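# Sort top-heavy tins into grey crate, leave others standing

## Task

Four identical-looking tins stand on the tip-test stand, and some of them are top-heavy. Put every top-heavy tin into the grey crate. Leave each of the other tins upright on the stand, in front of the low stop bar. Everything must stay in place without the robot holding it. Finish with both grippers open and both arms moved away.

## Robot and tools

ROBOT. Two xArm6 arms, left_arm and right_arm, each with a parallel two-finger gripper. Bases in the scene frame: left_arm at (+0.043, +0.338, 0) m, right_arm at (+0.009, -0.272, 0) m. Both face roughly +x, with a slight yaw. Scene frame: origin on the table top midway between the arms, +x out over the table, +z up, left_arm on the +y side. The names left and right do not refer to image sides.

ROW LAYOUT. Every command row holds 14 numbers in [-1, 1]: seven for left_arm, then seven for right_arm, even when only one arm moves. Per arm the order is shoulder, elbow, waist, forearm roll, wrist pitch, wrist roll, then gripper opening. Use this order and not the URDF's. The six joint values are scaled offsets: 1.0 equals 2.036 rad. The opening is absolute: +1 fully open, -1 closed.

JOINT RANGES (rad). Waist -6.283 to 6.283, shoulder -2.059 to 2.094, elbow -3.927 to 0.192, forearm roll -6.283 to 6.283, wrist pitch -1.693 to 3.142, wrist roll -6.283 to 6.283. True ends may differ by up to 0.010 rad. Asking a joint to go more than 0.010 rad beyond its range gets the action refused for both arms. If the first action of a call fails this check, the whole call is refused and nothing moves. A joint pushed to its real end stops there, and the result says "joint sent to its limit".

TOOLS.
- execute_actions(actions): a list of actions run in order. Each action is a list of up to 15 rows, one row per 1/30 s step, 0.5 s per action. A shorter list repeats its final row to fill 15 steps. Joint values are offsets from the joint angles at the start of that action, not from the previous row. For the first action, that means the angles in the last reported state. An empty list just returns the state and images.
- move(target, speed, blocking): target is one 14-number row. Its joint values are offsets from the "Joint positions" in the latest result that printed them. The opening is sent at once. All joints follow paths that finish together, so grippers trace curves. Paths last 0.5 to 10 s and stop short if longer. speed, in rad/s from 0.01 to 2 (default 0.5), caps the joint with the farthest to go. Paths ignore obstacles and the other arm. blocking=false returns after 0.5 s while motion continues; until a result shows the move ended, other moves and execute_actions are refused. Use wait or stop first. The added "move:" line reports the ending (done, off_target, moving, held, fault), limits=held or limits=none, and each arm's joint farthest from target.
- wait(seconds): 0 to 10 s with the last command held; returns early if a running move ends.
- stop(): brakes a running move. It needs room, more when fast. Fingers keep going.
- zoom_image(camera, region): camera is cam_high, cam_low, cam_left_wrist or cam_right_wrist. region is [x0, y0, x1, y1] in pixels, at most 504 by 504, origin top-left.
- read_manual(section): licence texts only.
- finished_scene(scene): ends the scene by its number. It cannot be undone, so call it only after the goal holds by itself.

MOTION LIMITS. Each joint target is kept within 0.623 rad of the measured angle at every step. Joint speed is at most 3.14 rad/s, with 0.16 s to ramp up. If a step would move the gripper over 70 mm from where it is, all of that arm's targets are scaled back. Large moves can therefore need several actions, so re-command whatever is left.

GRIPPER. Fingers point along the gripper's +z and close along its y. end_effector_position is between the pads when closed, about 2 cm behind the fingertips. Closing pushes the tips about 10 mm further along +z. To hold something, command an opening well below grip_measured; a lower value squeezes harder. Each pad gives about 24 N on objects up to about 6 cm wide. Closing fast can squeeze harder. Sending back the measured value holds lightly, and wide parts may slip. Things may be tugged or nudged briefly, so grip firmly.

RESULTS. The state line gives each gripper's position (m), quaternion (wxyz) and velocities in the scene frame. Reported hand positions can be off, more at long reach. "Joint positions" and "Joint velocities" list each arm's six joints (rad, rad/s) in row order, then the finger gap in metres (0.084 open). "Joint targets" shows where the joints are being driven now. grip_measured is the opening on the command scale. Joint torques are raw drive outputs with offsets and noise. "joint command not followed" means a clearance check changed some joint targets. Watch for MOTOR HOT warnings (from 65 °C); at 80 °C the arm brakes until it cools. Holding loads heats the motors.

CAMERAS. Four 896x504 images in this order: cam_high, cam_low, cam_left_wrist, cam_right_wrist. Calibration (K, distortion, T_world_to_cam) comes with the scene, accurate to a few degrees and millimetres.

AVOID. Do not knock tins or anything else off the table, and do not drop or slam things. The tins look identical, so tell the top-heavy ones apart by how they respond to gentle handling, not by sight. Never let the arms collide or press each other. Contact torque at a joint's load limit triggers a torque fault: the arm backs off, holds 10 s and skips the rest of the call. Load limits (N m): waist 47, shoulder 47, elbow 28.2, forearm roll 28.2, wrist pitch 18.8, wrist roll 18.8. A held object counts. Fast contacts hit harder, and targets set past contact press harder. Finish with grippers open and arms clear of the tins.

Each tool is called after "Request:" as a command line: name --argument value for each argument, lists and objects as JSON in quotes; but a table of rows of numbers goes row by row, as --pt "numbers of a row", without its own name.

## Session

Request:
execute_actions --actions '[]'

Scene clock: 0.00 s.
left_arm: end_effector_position=(+0.1861, +0.5860, +0.3063) grip_measured=+1.00 end_effector_quat_wxyz=(+0.103, +0.584, +0.747, +0.300) end_effector_velocity=(-0.000, -0.000, +0.000) end_effector_angular_velocity=(+0.000, -0.000, +0.000) | right_arm: end_effector_position=(-0.0376, -0.3305, +0.3607) grip_measured=+1.00 end_effector_quat_wxyz=(+0.203, +0.107, +0.839, +0.493) end_effector_velocity=(+0.000, +0.000, +0.000) end_effector_angular_velocity=(-0.002, +0.002, -0.000)
Joint names: [shoulder, elbow, waist, forearm roll, wrist pitch, wrist roll]
Joint positions: left_arm=[-1.221 -0.313  1.26  -0.504  1.105 -0.309  0.084] | right_arm=[-0.478 -0.852 -2.186 -0.044  2.454  1.26   0.084]
Joint velocities: left_arm=[-0.001  0.     0.    -0.    -0.     0.     0.   ] | right_arm=[-0.002 -0.    -0.    -0.    -0.     0.001 -0.   ]
Joint torques (N m, as the arm reports them, + toward a larger angle): no reading
Joint targets: left_arm=[-1.221 -0.313 1.260 -0.504 1.105 -0.309] | right_arm=[-0.478 -0.852 -2.186 -0.044 2.454 1.260]
camera_calibration (this result's frames):
cam_left_wrist: T_world_to_cam=[[0.79716, 0.156104, 0.583239, -0.393443], [0.311571, -0.933797, -0.175918, 0.608493], [0.517166, 0.321955, -0.793023, 0.0920111], [0, 0, 0, 1]] pos_world=[0.0764635, 0.600003, 0.409483]
cam_right_wrist: T_world_to_cam=[[-0.00340053, 0.48594, 0.873986, -0.122566], [0.896586, -0.385574, 0.217869, -0.105474], [0.442857, 0.784344, -0.434376, 0.564396], [0, 0, 0, 1]] pos_world=[-0.155797, -0.423788, 0.37526]

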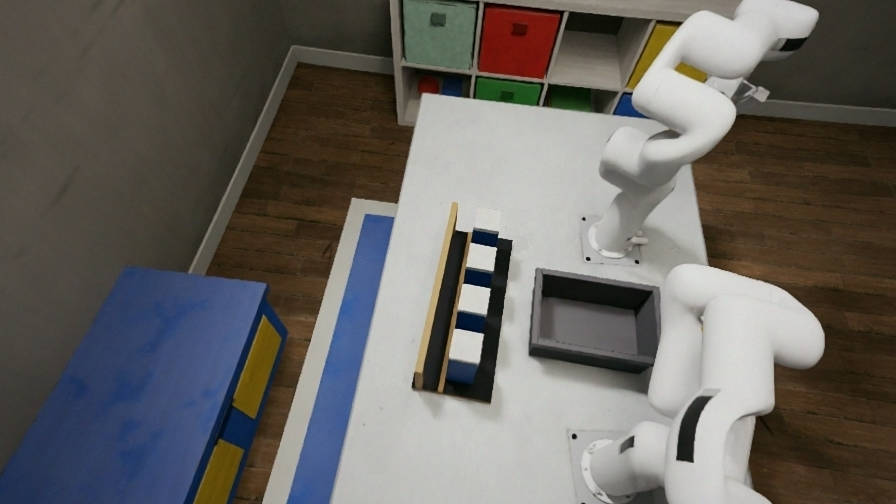

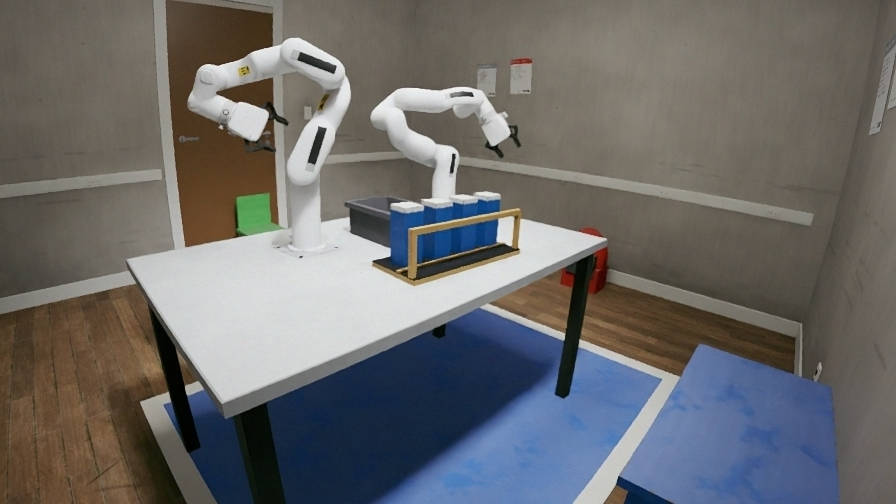

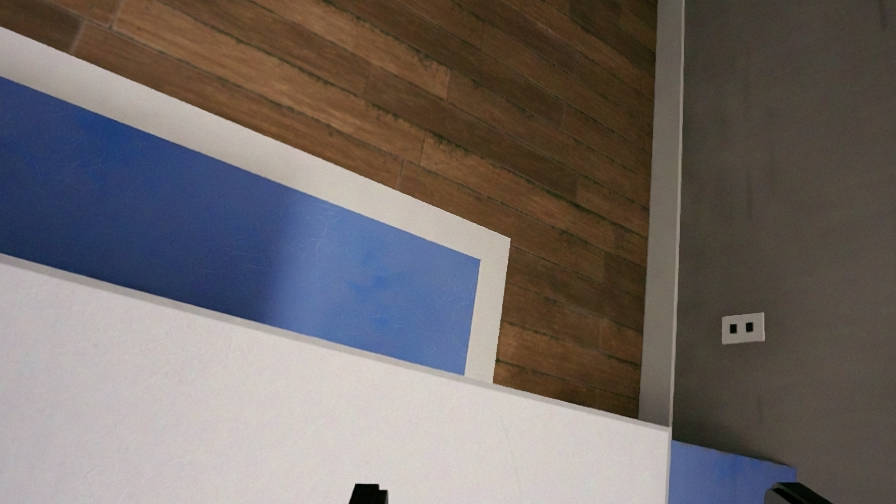

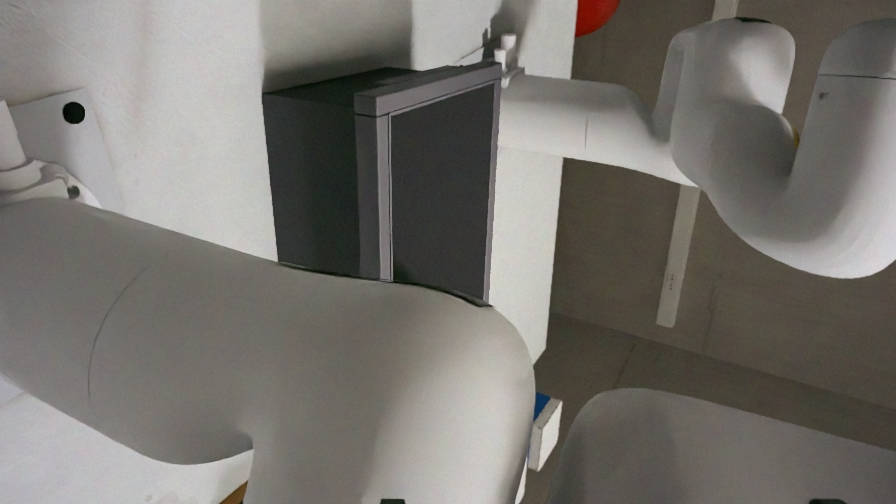

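Request:
zoom_image --camera "cam_high" --region '[400, 190, 680, 420]'

Region (400, 190, 680, 420) of cam_high's 896x504 image, scaled by 1.800, with more detail than that image has; it fills the top 414 rows of this view, and the rest is white.

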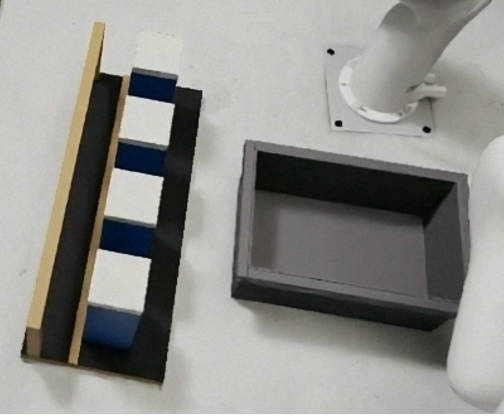

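Request:
move --target '[0.4011, -0.2845, -0.9936, 0.2475, 0.0941, -0.1478, 1, 0.0162, -0.0037, 1.0, 0.0216, -0.5645, -0.3527, 1]' --speed 1.0

Request:
move --target '[0, 0, 0, 0, 0, 0, 1, 0, 0, 0.2873, 0, 0, 0, 1]' --speed 1.0

Scene clock: 4.83 s.
left_arm: end_effector_position=(+0.3335, +0.1188, +0.2802) grip_measured=+1.00 end_effector_quat_wxyz=(+0.000, +1.000, -0.019, +0.000) end_effector_velocity=(-0.001, -0.001, -0.000) end_effector_angular_velocity=(+0.001, +0.001, -0.003) | right_arm: end_effector_position=(+0.3601, -0.3013, +0.2797) grip_measured=+1.00 end_effector_quat_wxyz=(-0.000, +0.952, -0.307, -0.001) end_effector_velocity=(+0.000, +0.001, +0.000) end_effector_angular_velocity=(+0.001, -0.000, +0.005)
Joint names: [shoulder, elbow, waist, forearm roll, wrist pitch, wrist roll]
Joint positions: left_arm=[-0.405 -0.893 -0.762  0.     1.297 -0.609  0.084] | right_arm=[-0.445 -0.859 -0.151  0.     1.305  0.542  0.084]
Joint velocities: left_arm=[ 0.002 -0.001 -0.003  0.     0.001 -0.     0.   ] | right_arm=[ 0.    -0.     0.003  0.001 -0.    -0.001  0.   ]
Joint torques (N m, as the arm reports them, + toward a larger angle): left_arm=[-11.01 -12.35  -1.95  -0.61  -2.03  -0.76] | right_arm=[-16.97 -14.16  -2.09  -0.56  -1.34   0.46]
Joint targets: left_arm=[-0.404 -0.893 -0.762 0.000 1.297 -0.609] | right_arm=[-0.445 -0.859 -0.151 0.000 1.305 0.542]
move: done; limits=none; left_arm: farthest joint: the waist, 0.001 radians from its target (2.023 radians at the start); right_arm: farthest joint: the waist, 0.001 radians from its target (2.036 radians at the start)
camera_calibration (this result's frames):
cam_left_wrist: T_world_to_cam=[[-0.0131903, -0.999839, 0.0121635, 0.144903], [-0.999878, 0.01329, 0.00814772, 0.395056], [-0.00830806, -0.0120546, -0.999893, 0.418386], [0, 0, 0, 1]] pos_world=[0.400395, 0.144673, 0.413359]
cam_right_wrist: T_world_to_cam=[[-0.599924, -0.800052, -0.00297728, 0.0080533], [-0.800051, 0.59993, -0.0017244, 0.536241], [0.00316577, 0.00134747, -0.999994, 0.410843], [0, 0, 0, 1]] pos_world=[0.432551, -0.315817, 0.411789]

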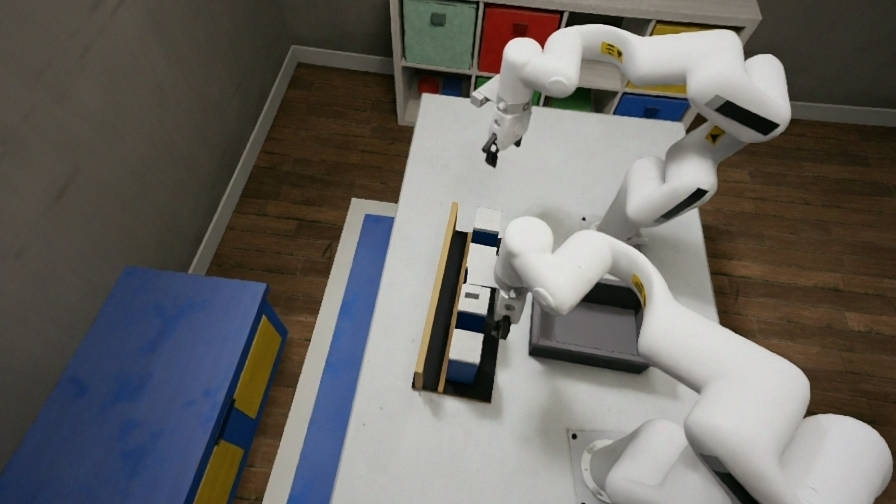

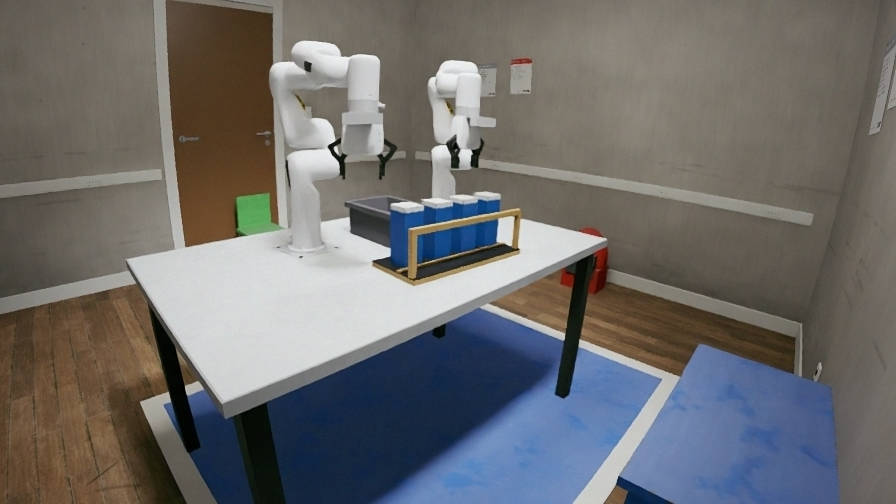

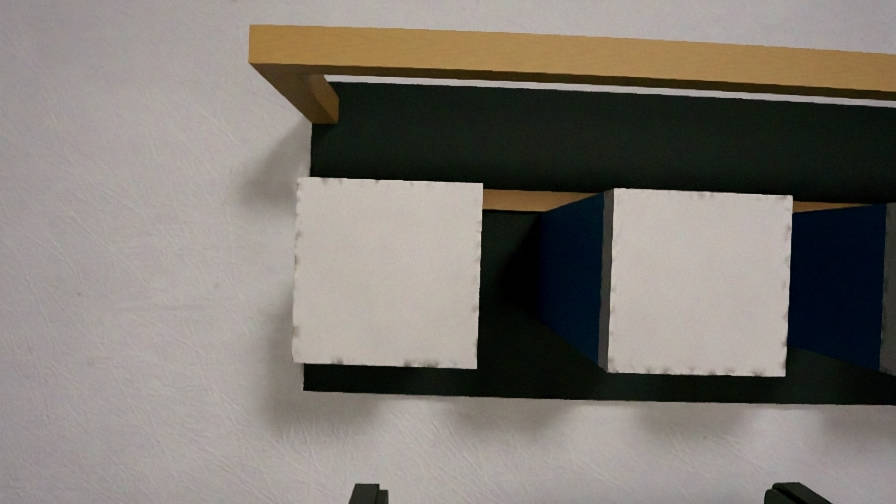

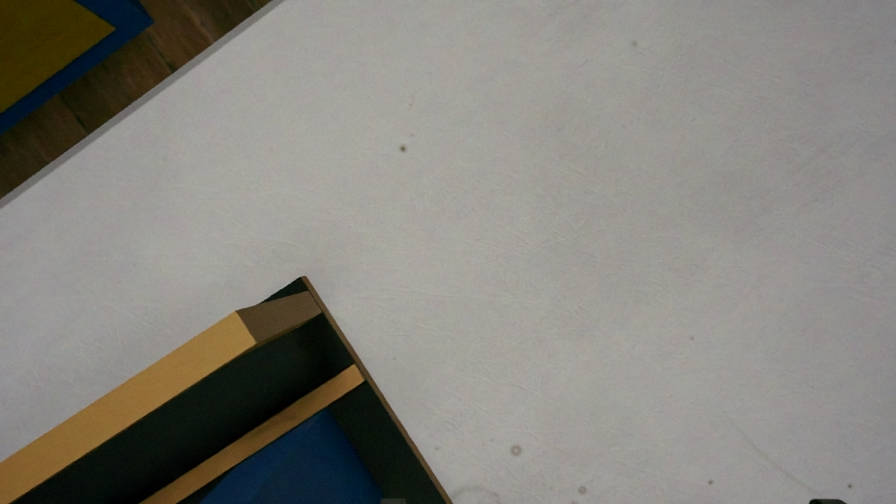

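Scene clock: 6.20 s.
left_arm: end_effector_position=(+0.3335, +0.1188, +0.2802) grip_measured=+1.00 end_effector_quat_wxyz=(+0.000, +1.000, -0.019, +0.000) end_effector_velocity=(+0.000, +0.000, +0.000) end_effector_angular_velocity=(+0.000, -0.001, +0.000) | right_arm: end_effector_position=(+0.3178, -0.1028, +0.2797) grip_measured=+1.00 end_effector_quat_wxyz=(+0.000, +1.000, -0.020, -0.001) end_effector_velocity=(-0.001, +0.001, +0.000) end_effector_angular_velocity=(+0.001, +0.001, +0.004)
Joint names: [shoulder, elbow, waist, forearm roll, wrist pitch, wrist roll]
Joint positions: left_arm=[-0.405 -0.893 -0.762  0.     1.297 -0.609  0.084] | right_arm=[-0.445 -0.859  0.433  0.     1.305  0.542  0.084]
Joint velocities: left_arm=[-0.     0.     0.     0.001 -0.    -0.    -0.   ] | right_arm=[ 0.    -0.     0.003  0.001  0.    -0.001 -0.   ]
Joint torques (N m, as the arm reports them, + toward a larger angle): left_arm=[-10.92 -12.17  -1.63  -0.59  -1.98  -0.87] | right_arm=[-17.02 -14.21  -2.    -0.7   -1.37   0.37]
Joint targets: left_arm=[-0.405 -0.893 -0.762 0.000 1.297 -0.609] | right_arm=[-0.445 -0.859 0.434 0.000 1.305 0.542]
move: done; limits=none; left_arm: farthest joint: the waist, 0.000 radians from its target (0.000 radians at the start); right_arm: farthest joint: the waist, 0.001 radians from its target (0.585 radians at the start)
camera_calibration (this result's frames):
cam_left_wrist: T_world_to_cam=[[-0.0131903, -0.999839, 0.0121634, 0.144903], [-0.999878, 0.0132899, 0.00814784, 0.395056], [-0.00830818, -0.0120545, -0.999893, 0.418386], [0, 0, 0, 1]] pos_world=[0.400395, 0.144673, 0.413359]
cam_right_wrist: T_world_to_cam=[[-0.0590714, -0.998249, -0.00295211, -0.0507668], [-0.998252, 0.0590767, -0.00173541, 0.390694], [0.00190677, 0.00284443, -0.999994, 0.411263], [0, 0, 0, 1]] pos_world=[0.386228, -0.0749287, 0.411789]

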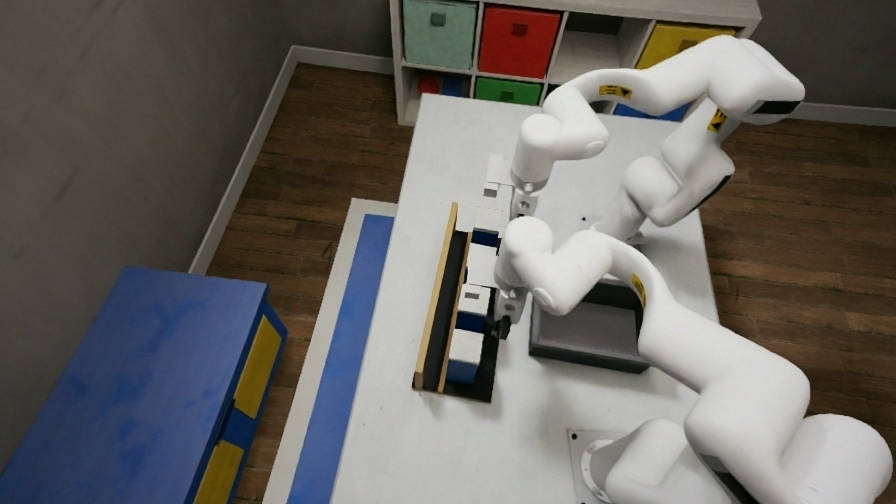

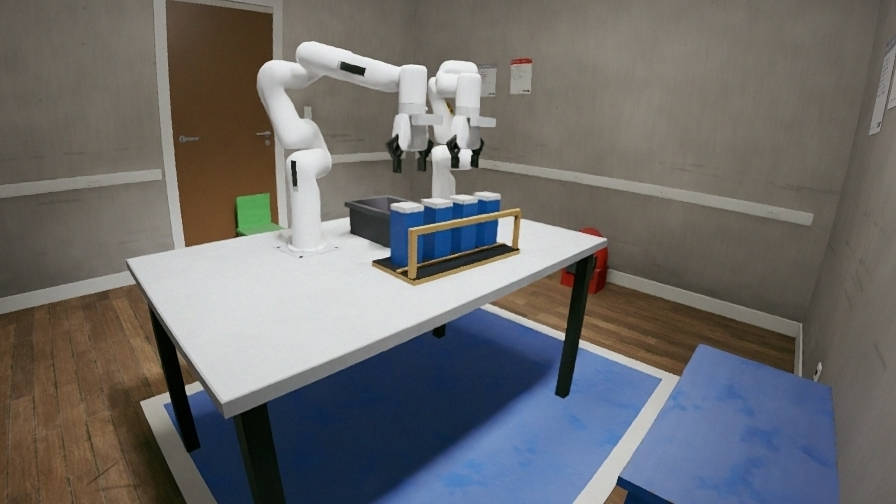

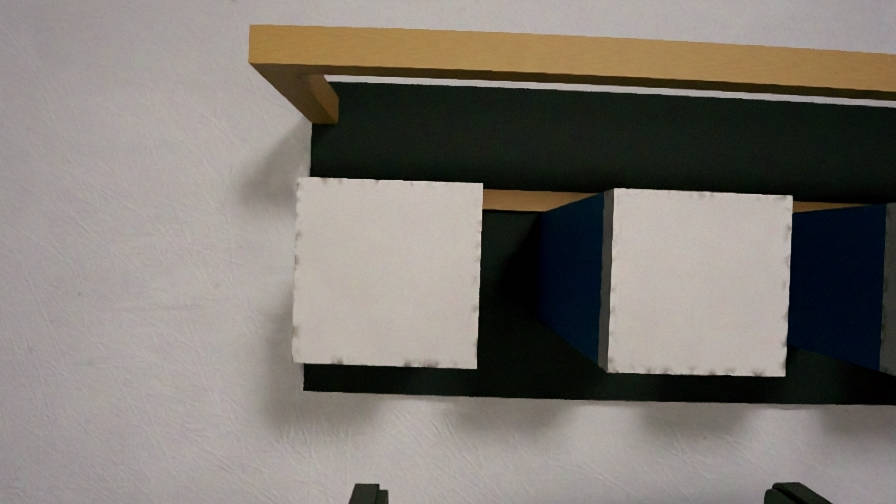

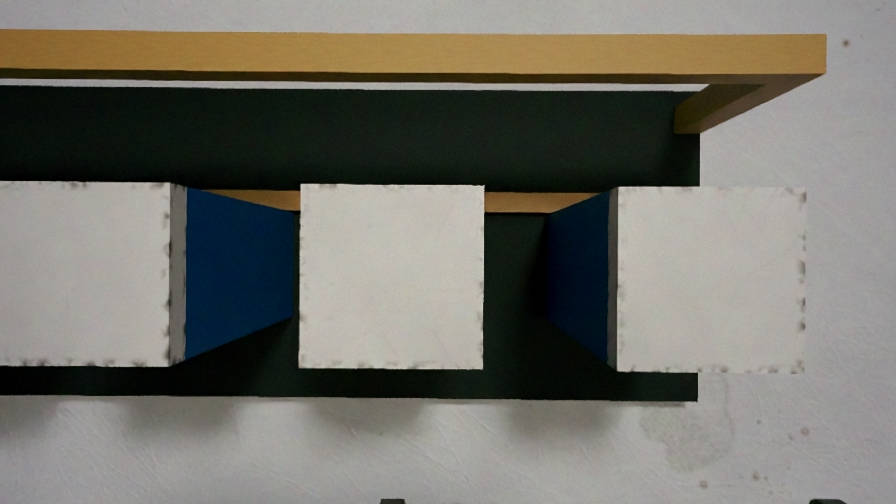

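Request:
move --target '[0.0481, 0.1254, 0, 0, -0.173, 0.0074, 1, 0.0471, 0.1267, 0, 0, -0.1743, -0.0074, 1]' --speed 0.5

Request:
move --target '[0.0843, -0.0818, 0.0401, 0, -0.0026, 0.0401, 1, 0.0929, -0.0871, -0.0379, 0, -0.0057, -0.0389, 1]' --speed 0.09

Scene clock: 9.80 s.
left_arm: end_effector_position=(+0.3335, +0.1188, +0.1650) grip_measured=+1.00 end_effector_quat_wxyz=(-0.000, +1.000, -0.027, +0.000) end_effector_velocity=(-0.001, +0.001, -0.002) end_effector_angular_velocity=(+0.001, +0.002, +0.000) | right_arm: end_effector_position=(+0.3182, -0.1026, +0.1652) grip_measured=+1.00 end_effector_quat_wxyz=(-0.000, +1.000, -0.013, +0.000) end_effector_velocity=(-0.001, -0.001, -0.002) end_effector_angular_velocity=(-0.003, +0.002, +0.001)
Joint names: [shoulder, elbow, waist, forearm roll, wrist pitch, wrist roll]
Joint positions: left_arm=[-0.307 -0.638 -0.762  0.     0.945 -0.594  0.084] | right_arm=[-0.349 -0.602  0.433  0.     0.95   0.527  0.084]
Joint velocities: left_arm=[ 0.001  0.003  0.    -0.    -0.002  0.    -0.   ] | right_arm=[ 0.001  0.004  0.001 -0.002 -0.001  0.001 -0.   ]
Joint torques (N m, as the arm reports them, + toward a larger angle): left_arm=[-12.18 -11.64  -1.73  -0.66  -2.12  -0.79] | right_arm=[-18.4  -13.4   -2.    -0.61  -1.38   0.42]
Joint targets: left_arm=[-0.307 -0.637 -0.762 0.000 0.945 -0.594] | right_arm=[-0.349 -0.601 0.433 0.000 0.950 0.527]
move: done; limits=none; left_arm: farthest joint: the waist, 0.000 radians from its target (0.000 radians at the start); right_arm: farthest joint: the waist, 0.000 radians from its target (0.001 radians at the start)
camera_calibration (this result's frames):
cam_left_wrist: T_world_to_cam=[[-0.0283052, -0.999529, 0.0118895, 0.151356], [-0.99956, 0.0284082, 0.00858491, 0.393992], [-0.00891862, -0.0116412, -0.999892, 0.303323], [0, 0, 0, 1]] pos_world=[0.400808, 0.143623, 0.298108]
cam_right_wrist: T_world_to_cam=[[-0.0441575, -0.999018, -0.00368751, -0.0556158], [-0.999019, 0.0441688, -0.00303611, 0.389777], [0.003196, 0.00354982, -0.999989, 0.296475], [0, 0, 0, 1]] pos_world=[0.385992, -0.0738296, 0.29745]

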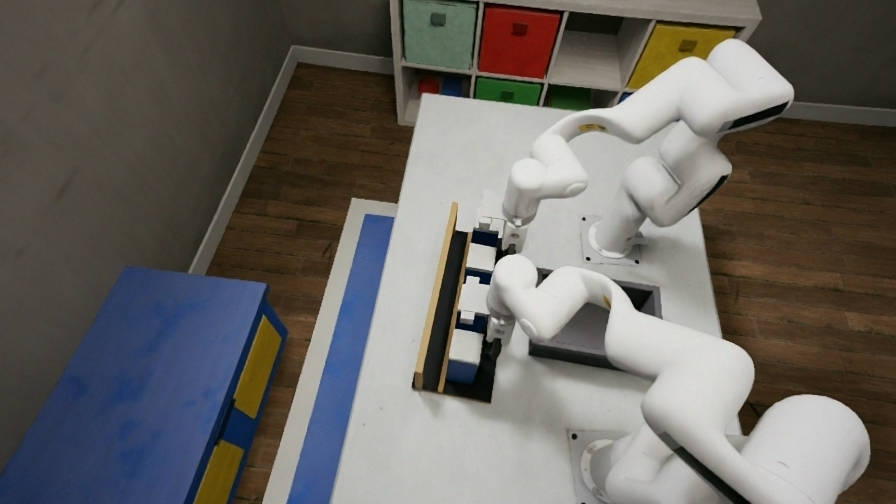

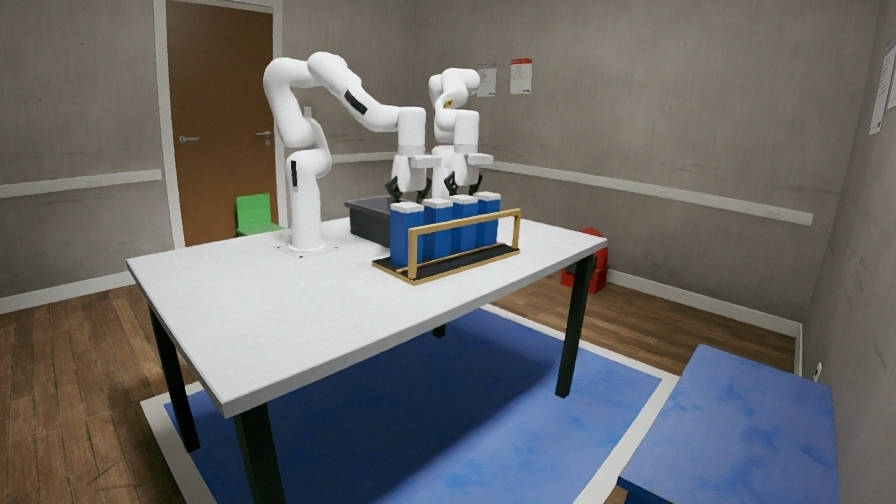

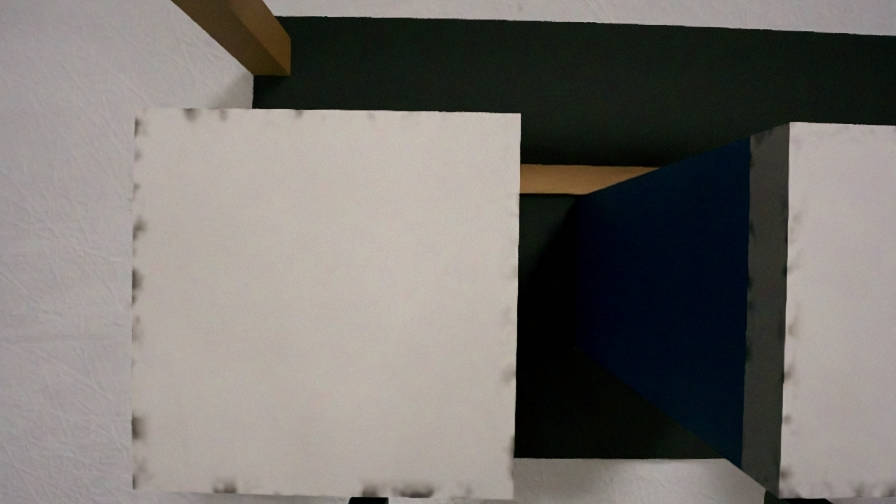

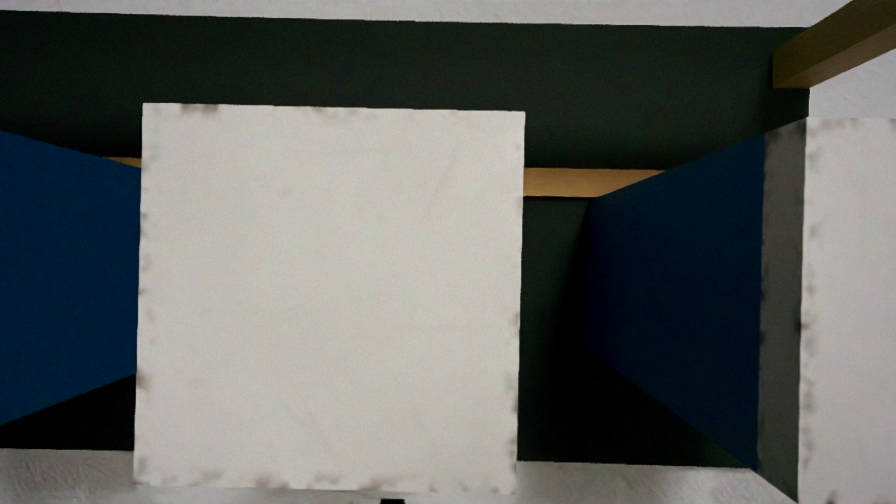

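Scene clock: 12.30 s.
left_arm: end_effector_position=(+0.3916, +0.1170, +0.1651) grip_measured=+1.00 end_effector_quat_wxyz=(-0.000, +1.000, -0.027, +0.000) end_effector_velocity=(+0.000, +0.000, -0.000) end_effector_angular_velocity=(+0.001, +0.001, -0.000) | right_arm: end_effector_position=(+0.3781, -0.1052, +0.1650) grip_measured=+1.00 end_effector_quat_wxyz=(-0.000, +1.000, -0.012, -0.000) end_effector_velocity=(+0.001, +0.000, +0.000) end_effector_angular_velocity=(+0.001, -0.001, +0.000)
Joint names: [shoulder, elbow, waist, forearm roll, wrist pitch, wrist roll]
Joint positions: left_arm=[-0.136 -0.804 -0.68   0.     0.94  -0.513  0.084] | right_arm=[-0.16  -0.778  0.356  0.001  0.939  0.448  0.084]
Joint velocities: left_arm=[ 0.002 -0.002  0.001  0.     0.     0.001  0.   ] | right_arm=[ 0.003 -0.003 -0.001  0.001 -0.002 -0.002  0.   ]
Joint torques (N m, as the arm reports them, + toward a larger angle): left_arm=[-14.99 -11.61  -1.57  -0.47  -2.15  -0.87] | right_arm=[-23.19 -13.78  -2.68  -1.08  -1.86   0.29]
Joint targets: left_arm=[-0.135 -0.804 -0.680 0.000 0.940 -0.513] | right_arm=[-0.160 -0.779 0.356 0.000 0.939 0.448]
move: done; limits=none; left_arm: farthest joint: the elbow, 0.001 radians from its target (0.167 radians at the start); right_arm: farthest joint: the shoulder, 0.001 radians from its target (0.189 radians at the start)
camera_calibration (this result's frames):
cam_left_wrist: T_world_to_cam=[[-0.028364, -0.999526, 0.0119965, 0.151169], [-0.999559, 0.0284663, 0.00844093, 0.452167], [-0.00877842, -0.0117518, -0.999892, 0.30392], [0, 0, 0, 1]] pos_world=[0.458923, 0.141798, 0.298257]
cam_right_wrist: T_world_to_cam=[[-0.0421578, -0.999105, -0.00336004, -0.0563423], [-0.999108, 0.0421649, -0.00208611, 0.449433], [0.00222591, 0.0032691, -0.999992, 0.296433], [0, 0, 0, 1]] pos_world=[0.445998, -0.0762113, 0.297179]

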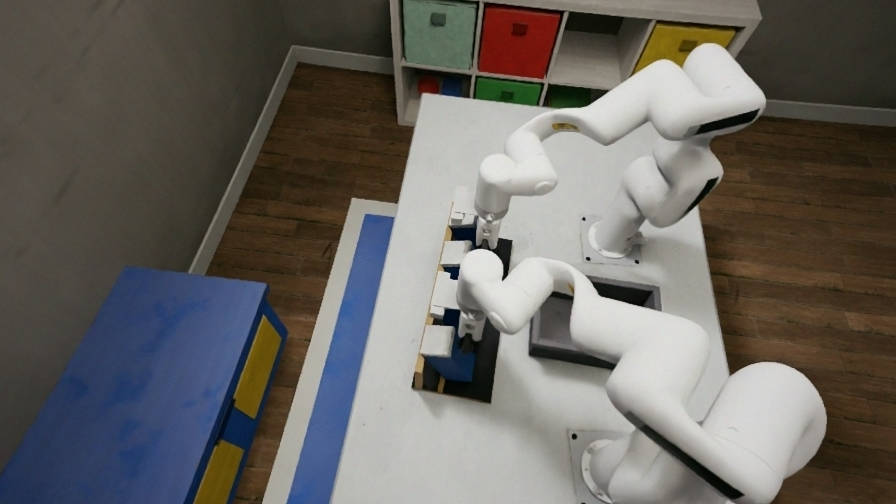

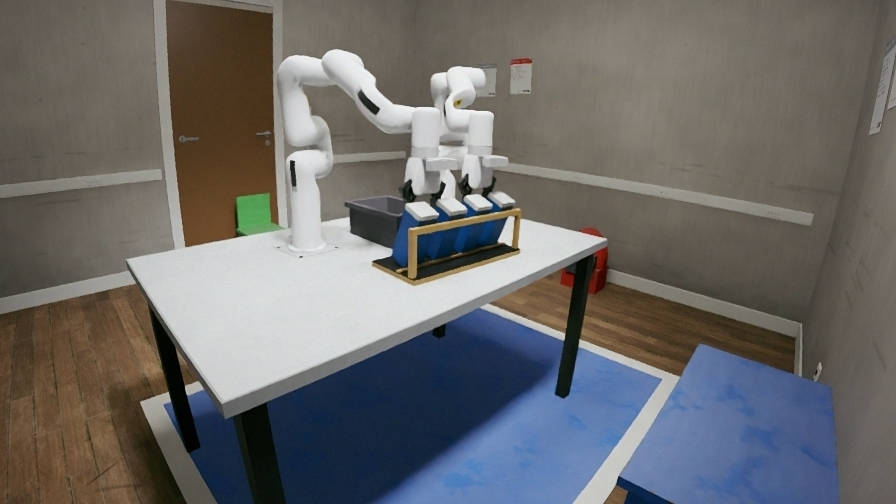

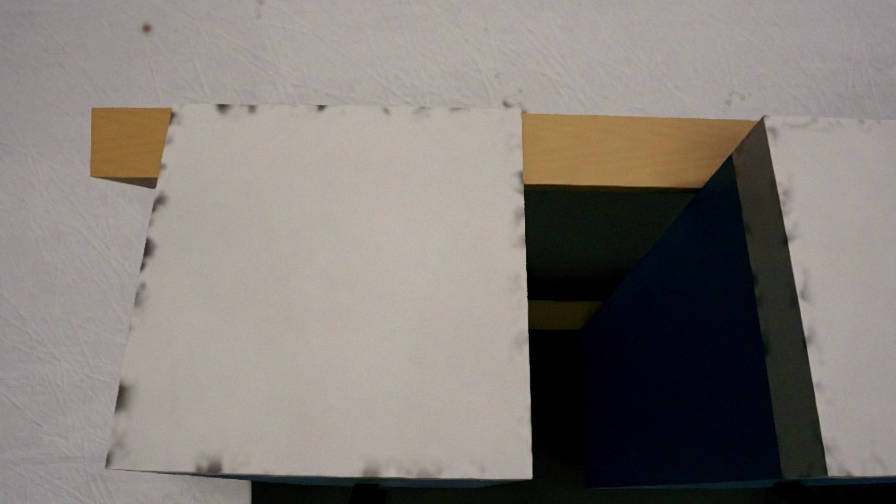

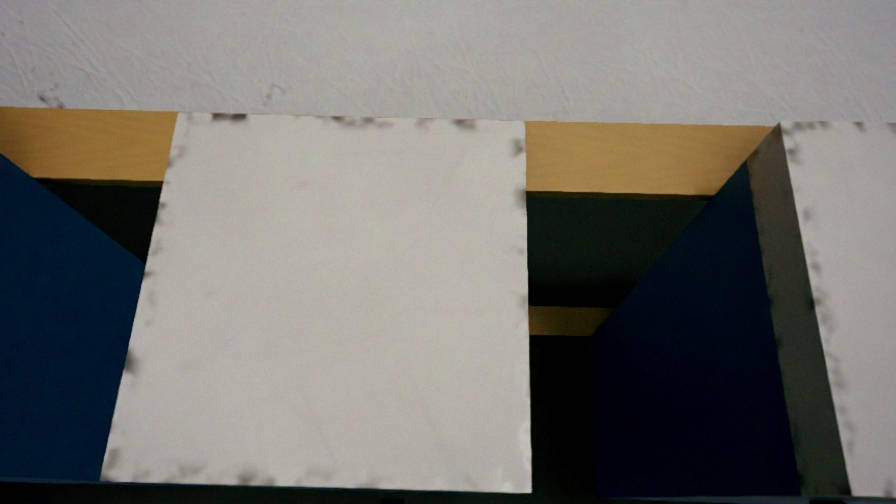

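Request:
move --target '[0, 0, 0, 0, 0, 0, 1, 0, 0, 0, 0, 0, 0.011, 1]' --speed 0.05

Request:
move --target '[-0.084, 0.0815, -0.0403, 0, 0.0025, -0.0398, 1, -0.0928, 0.0864, 0.0378, 0, 0.0054, 0.0388, 1]' --speed 0.12

Scene clock: 13.73 s.
left_arm: end_effector_position=(+0.3916, +0.1170, +0.1651) grip_measured=+1.00 end_effector_quat_wxyz=(-0.000, +1.000, -0.027, +0.000) end_effector_velocity=(+0.000, -0.000, +0.000) end_effector_angular_velocity=(-0.001, -0.001, -0.000) | right_arm: end_effector_position=(+0.3783, -0.1052, +0.1651) grip_measured=+1.00 end_effector_quat_wxyz=(-0.000, +1.000, -0.023, -0.000) end_effector_velocity=(-0.001, -0.000, -0.001) end_effector_angular_velocity=(-0.001, +0.004, -0.002)
Joint names: [shoulder, elbow, waist, forearm roll, wrist pitch, wrist roll]
Joint positions: left_arm=[-0.136 -0.804 -0.68   0.     0.94  -0.513  0.084] | right_arm=[-0.16  -0.778  0.356  0.     0.939  0.471  0.084]
Joint velocities: left_arm=[ 0.    -0.001 -0.    -0.    -0.001  0.     0.   ] | right_arm=[ 0.001  0.002  0.001  0.     0.001  0.003 -0.   ]
Joint torques (N m, as the arm reports them, + toward a larger angle): left_arm=[-14.91 -11.53  -1.46  -0.5   -2.33  -0.94] | right_arm=[-23.66 -13.38  -2.09  -0.55  -1.38   0.39]
Joint targets: left_arm=[-0.136 -0.804 -0.680 0.000 0.940 -0.513] | right_arm=[-0.160 -0.778 0.356 0.001 0.939 0.471]
move: done; limits=none; left_arm: farthest joint: the waist, 0.000 radians from its target (0.000 radians at the start); right_arm: farthest joint: the forearm roll, 0.001 radians from its target (0.001 radians at the start)
camera_calibration (this result's frames):
cam_left_wrist: T_world_to_cam=[[-0.0283496, -0.999526, 0.0120016, 0.151165], [-0.99956, 0.0284517, 0.00842397, 0.452181], [-0.00876144, -0.0117575, -0.999892, 0.303916], [0, 0, 0, 1]] pos_world=[0.45893, 0.141801, 0.29826]
cam_right_wrist: T_world_to_cam=[[-0.0643691, -0.99792, -0.00344176, -0.0478139], [-0.997923, 0.0643778, -0.00246474, 0.451526], [0.00268119, 0.00327595, -0.999991, 0.296343], [0, 0, 0, 1]] pos_world=[0.446716, -0.0777535, 0.297288]

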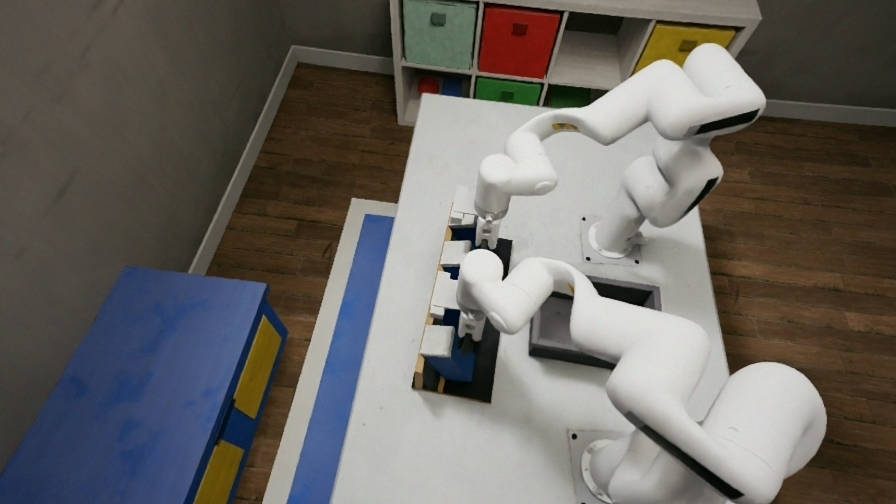

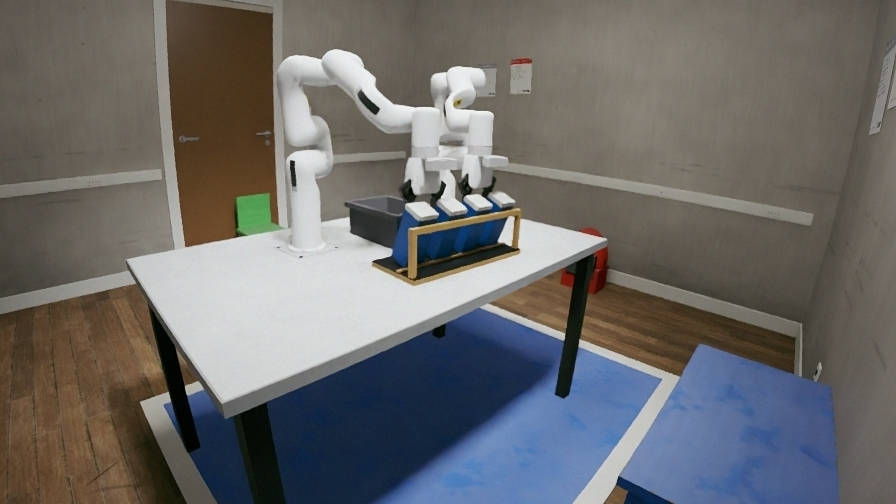

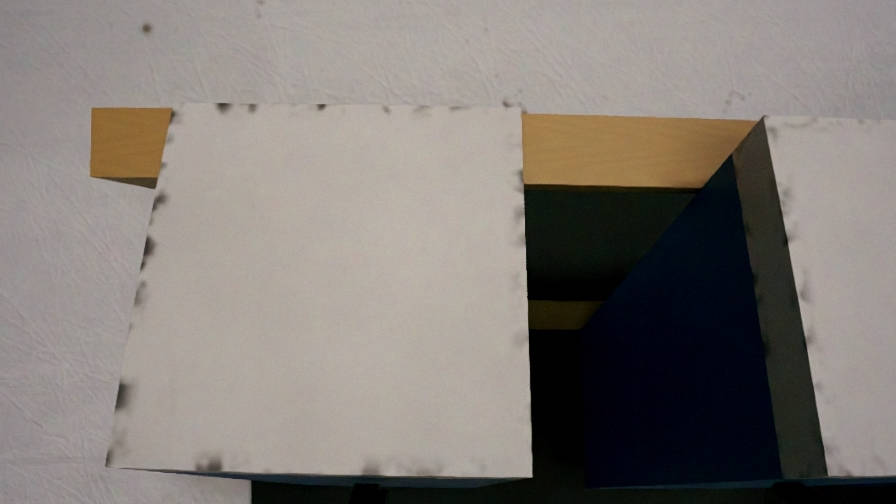

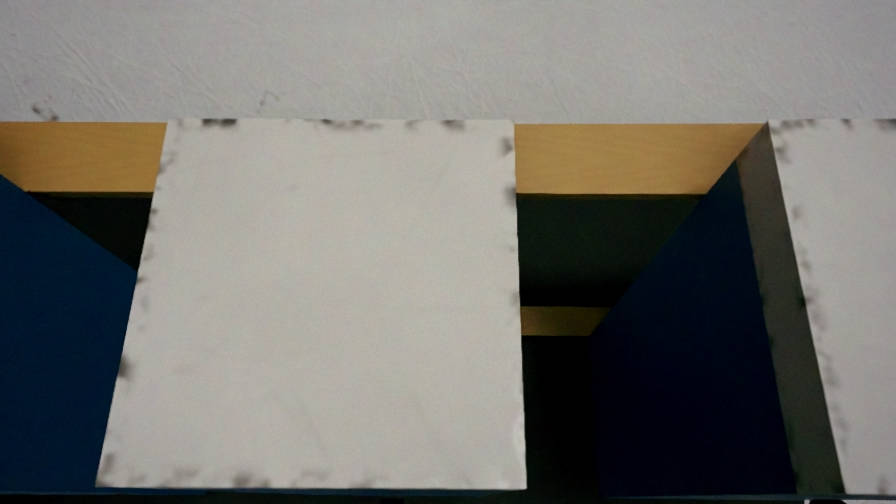

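Scene clock: 15.73 s.
left_arm: end_effector_position=(+0.3336, +0.1186, +0.1650) grip_measured=+1.00 end_effector_quat_wxyz=(-0.000, +1.000, -0.027, +0.000) end_effector_velocity=(-0.000, +0.000, +0.000) end_effector_angular_velocity=(+0.000, -0.000, +0.000) | right_arm: end_effector_position=(+0.3187, -0.1024, +0.1657) grip_measured=+1.00 end_effector_quat_wxyz=(-0.001, +1.000, -0.024, +0.001) end_effector_velocity=(-0.001, -0.000, -0.001) end_effector_angular_velocity=(-0.001, +0.002, -0.002)
Joint names: [shoulder, elbow, waist, forearm roll, wrist pitch, wrist roll]
Joint positions: left_arm=[-0.306 -0.638 -0.762  0.     0.945 -0.594  0.084] | right_arm=[-0.349 -0.603  0.433  0.     0.95   0.549  0.084]
Joint velocities: left_arm=[-0.002  0.001 -0.001  0.     0.    -0.001  0.   ] | right_arm=[-0.002  0.002  0.    -0.001  0.001  0.002 -0.   ]
Joint torques (N m, as the arm reports them, + toward a larger angle): left_arm=[-11.9  -11.62  -1.77  -0.28  -2.15  -0.79] | right_arm=[-18.47 -13.35  -2.1   -0.55  -1.37   0.43]
Joint targets: left_arm=[-0.307 -0.638 -0.762 0.000 0.945 -0.594] | right_arm=[-0.349 -0.603 0.433 0.000 0.950 0.550]
move: done; limits=none; left_arm: farthest joint: the shoulder, 0.001 radians from its target (0.171 radians at the start); right_arm: farthest joint: the elbow, 0.001 radians from its target (0.176 radians at the start)
camera_calibration (this result's frames):
cam_left_wrist: T_world_to_cam=[[-0.0293116, -0.999498, 0.0120353, 0.151404], [-0.999532, 0.0294136, 0.00838357, 0.394009], [-0.00873336, -0.011784, -0.999892, 0.303328], [0, 0, 0, 1]] pos_world=[0.400911, 0.143313, 0.29817]
cam_right_wrist: T_world_to_cam=[[-0.0664323, -0.997781, -0.00450089, -0.0480042], [-0.997781, 0.0664511, -0.00415179, 0.392325], [0.00444167, 0.00421508, -0.999981, 0.296622], [0, 0, 0, 1]] pos_world=[0.386948, -0.0752184, 0.298029]

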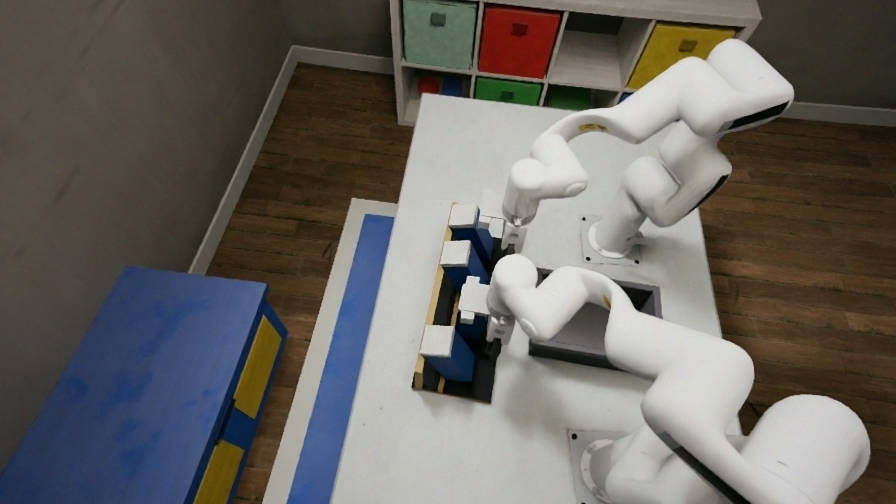

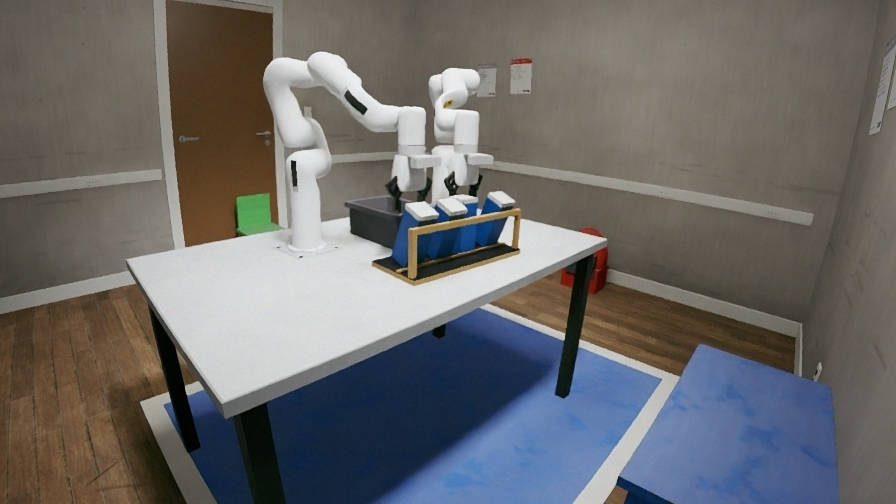

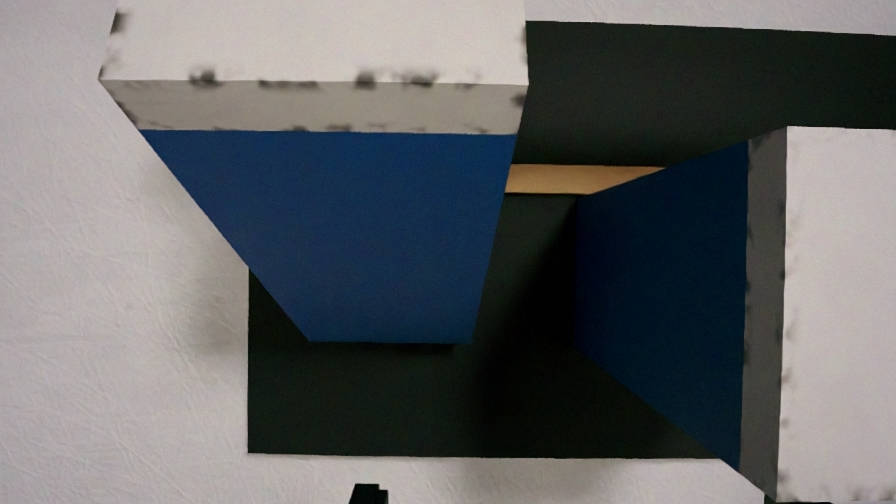

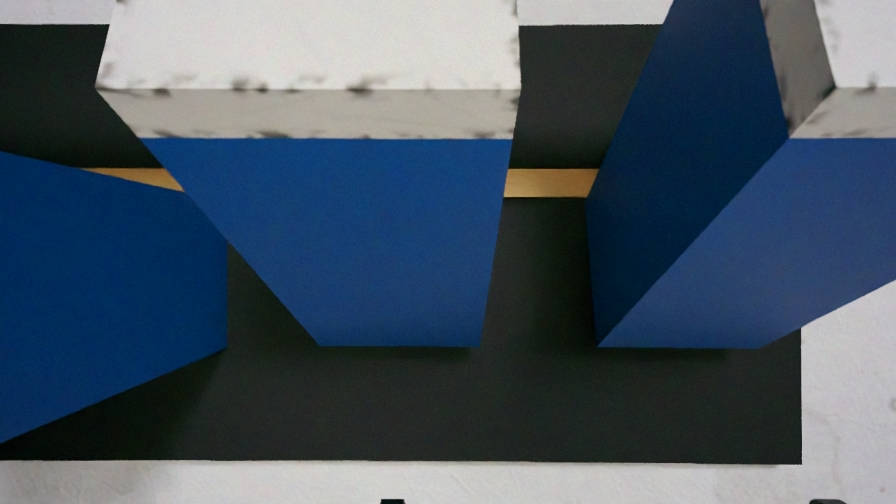

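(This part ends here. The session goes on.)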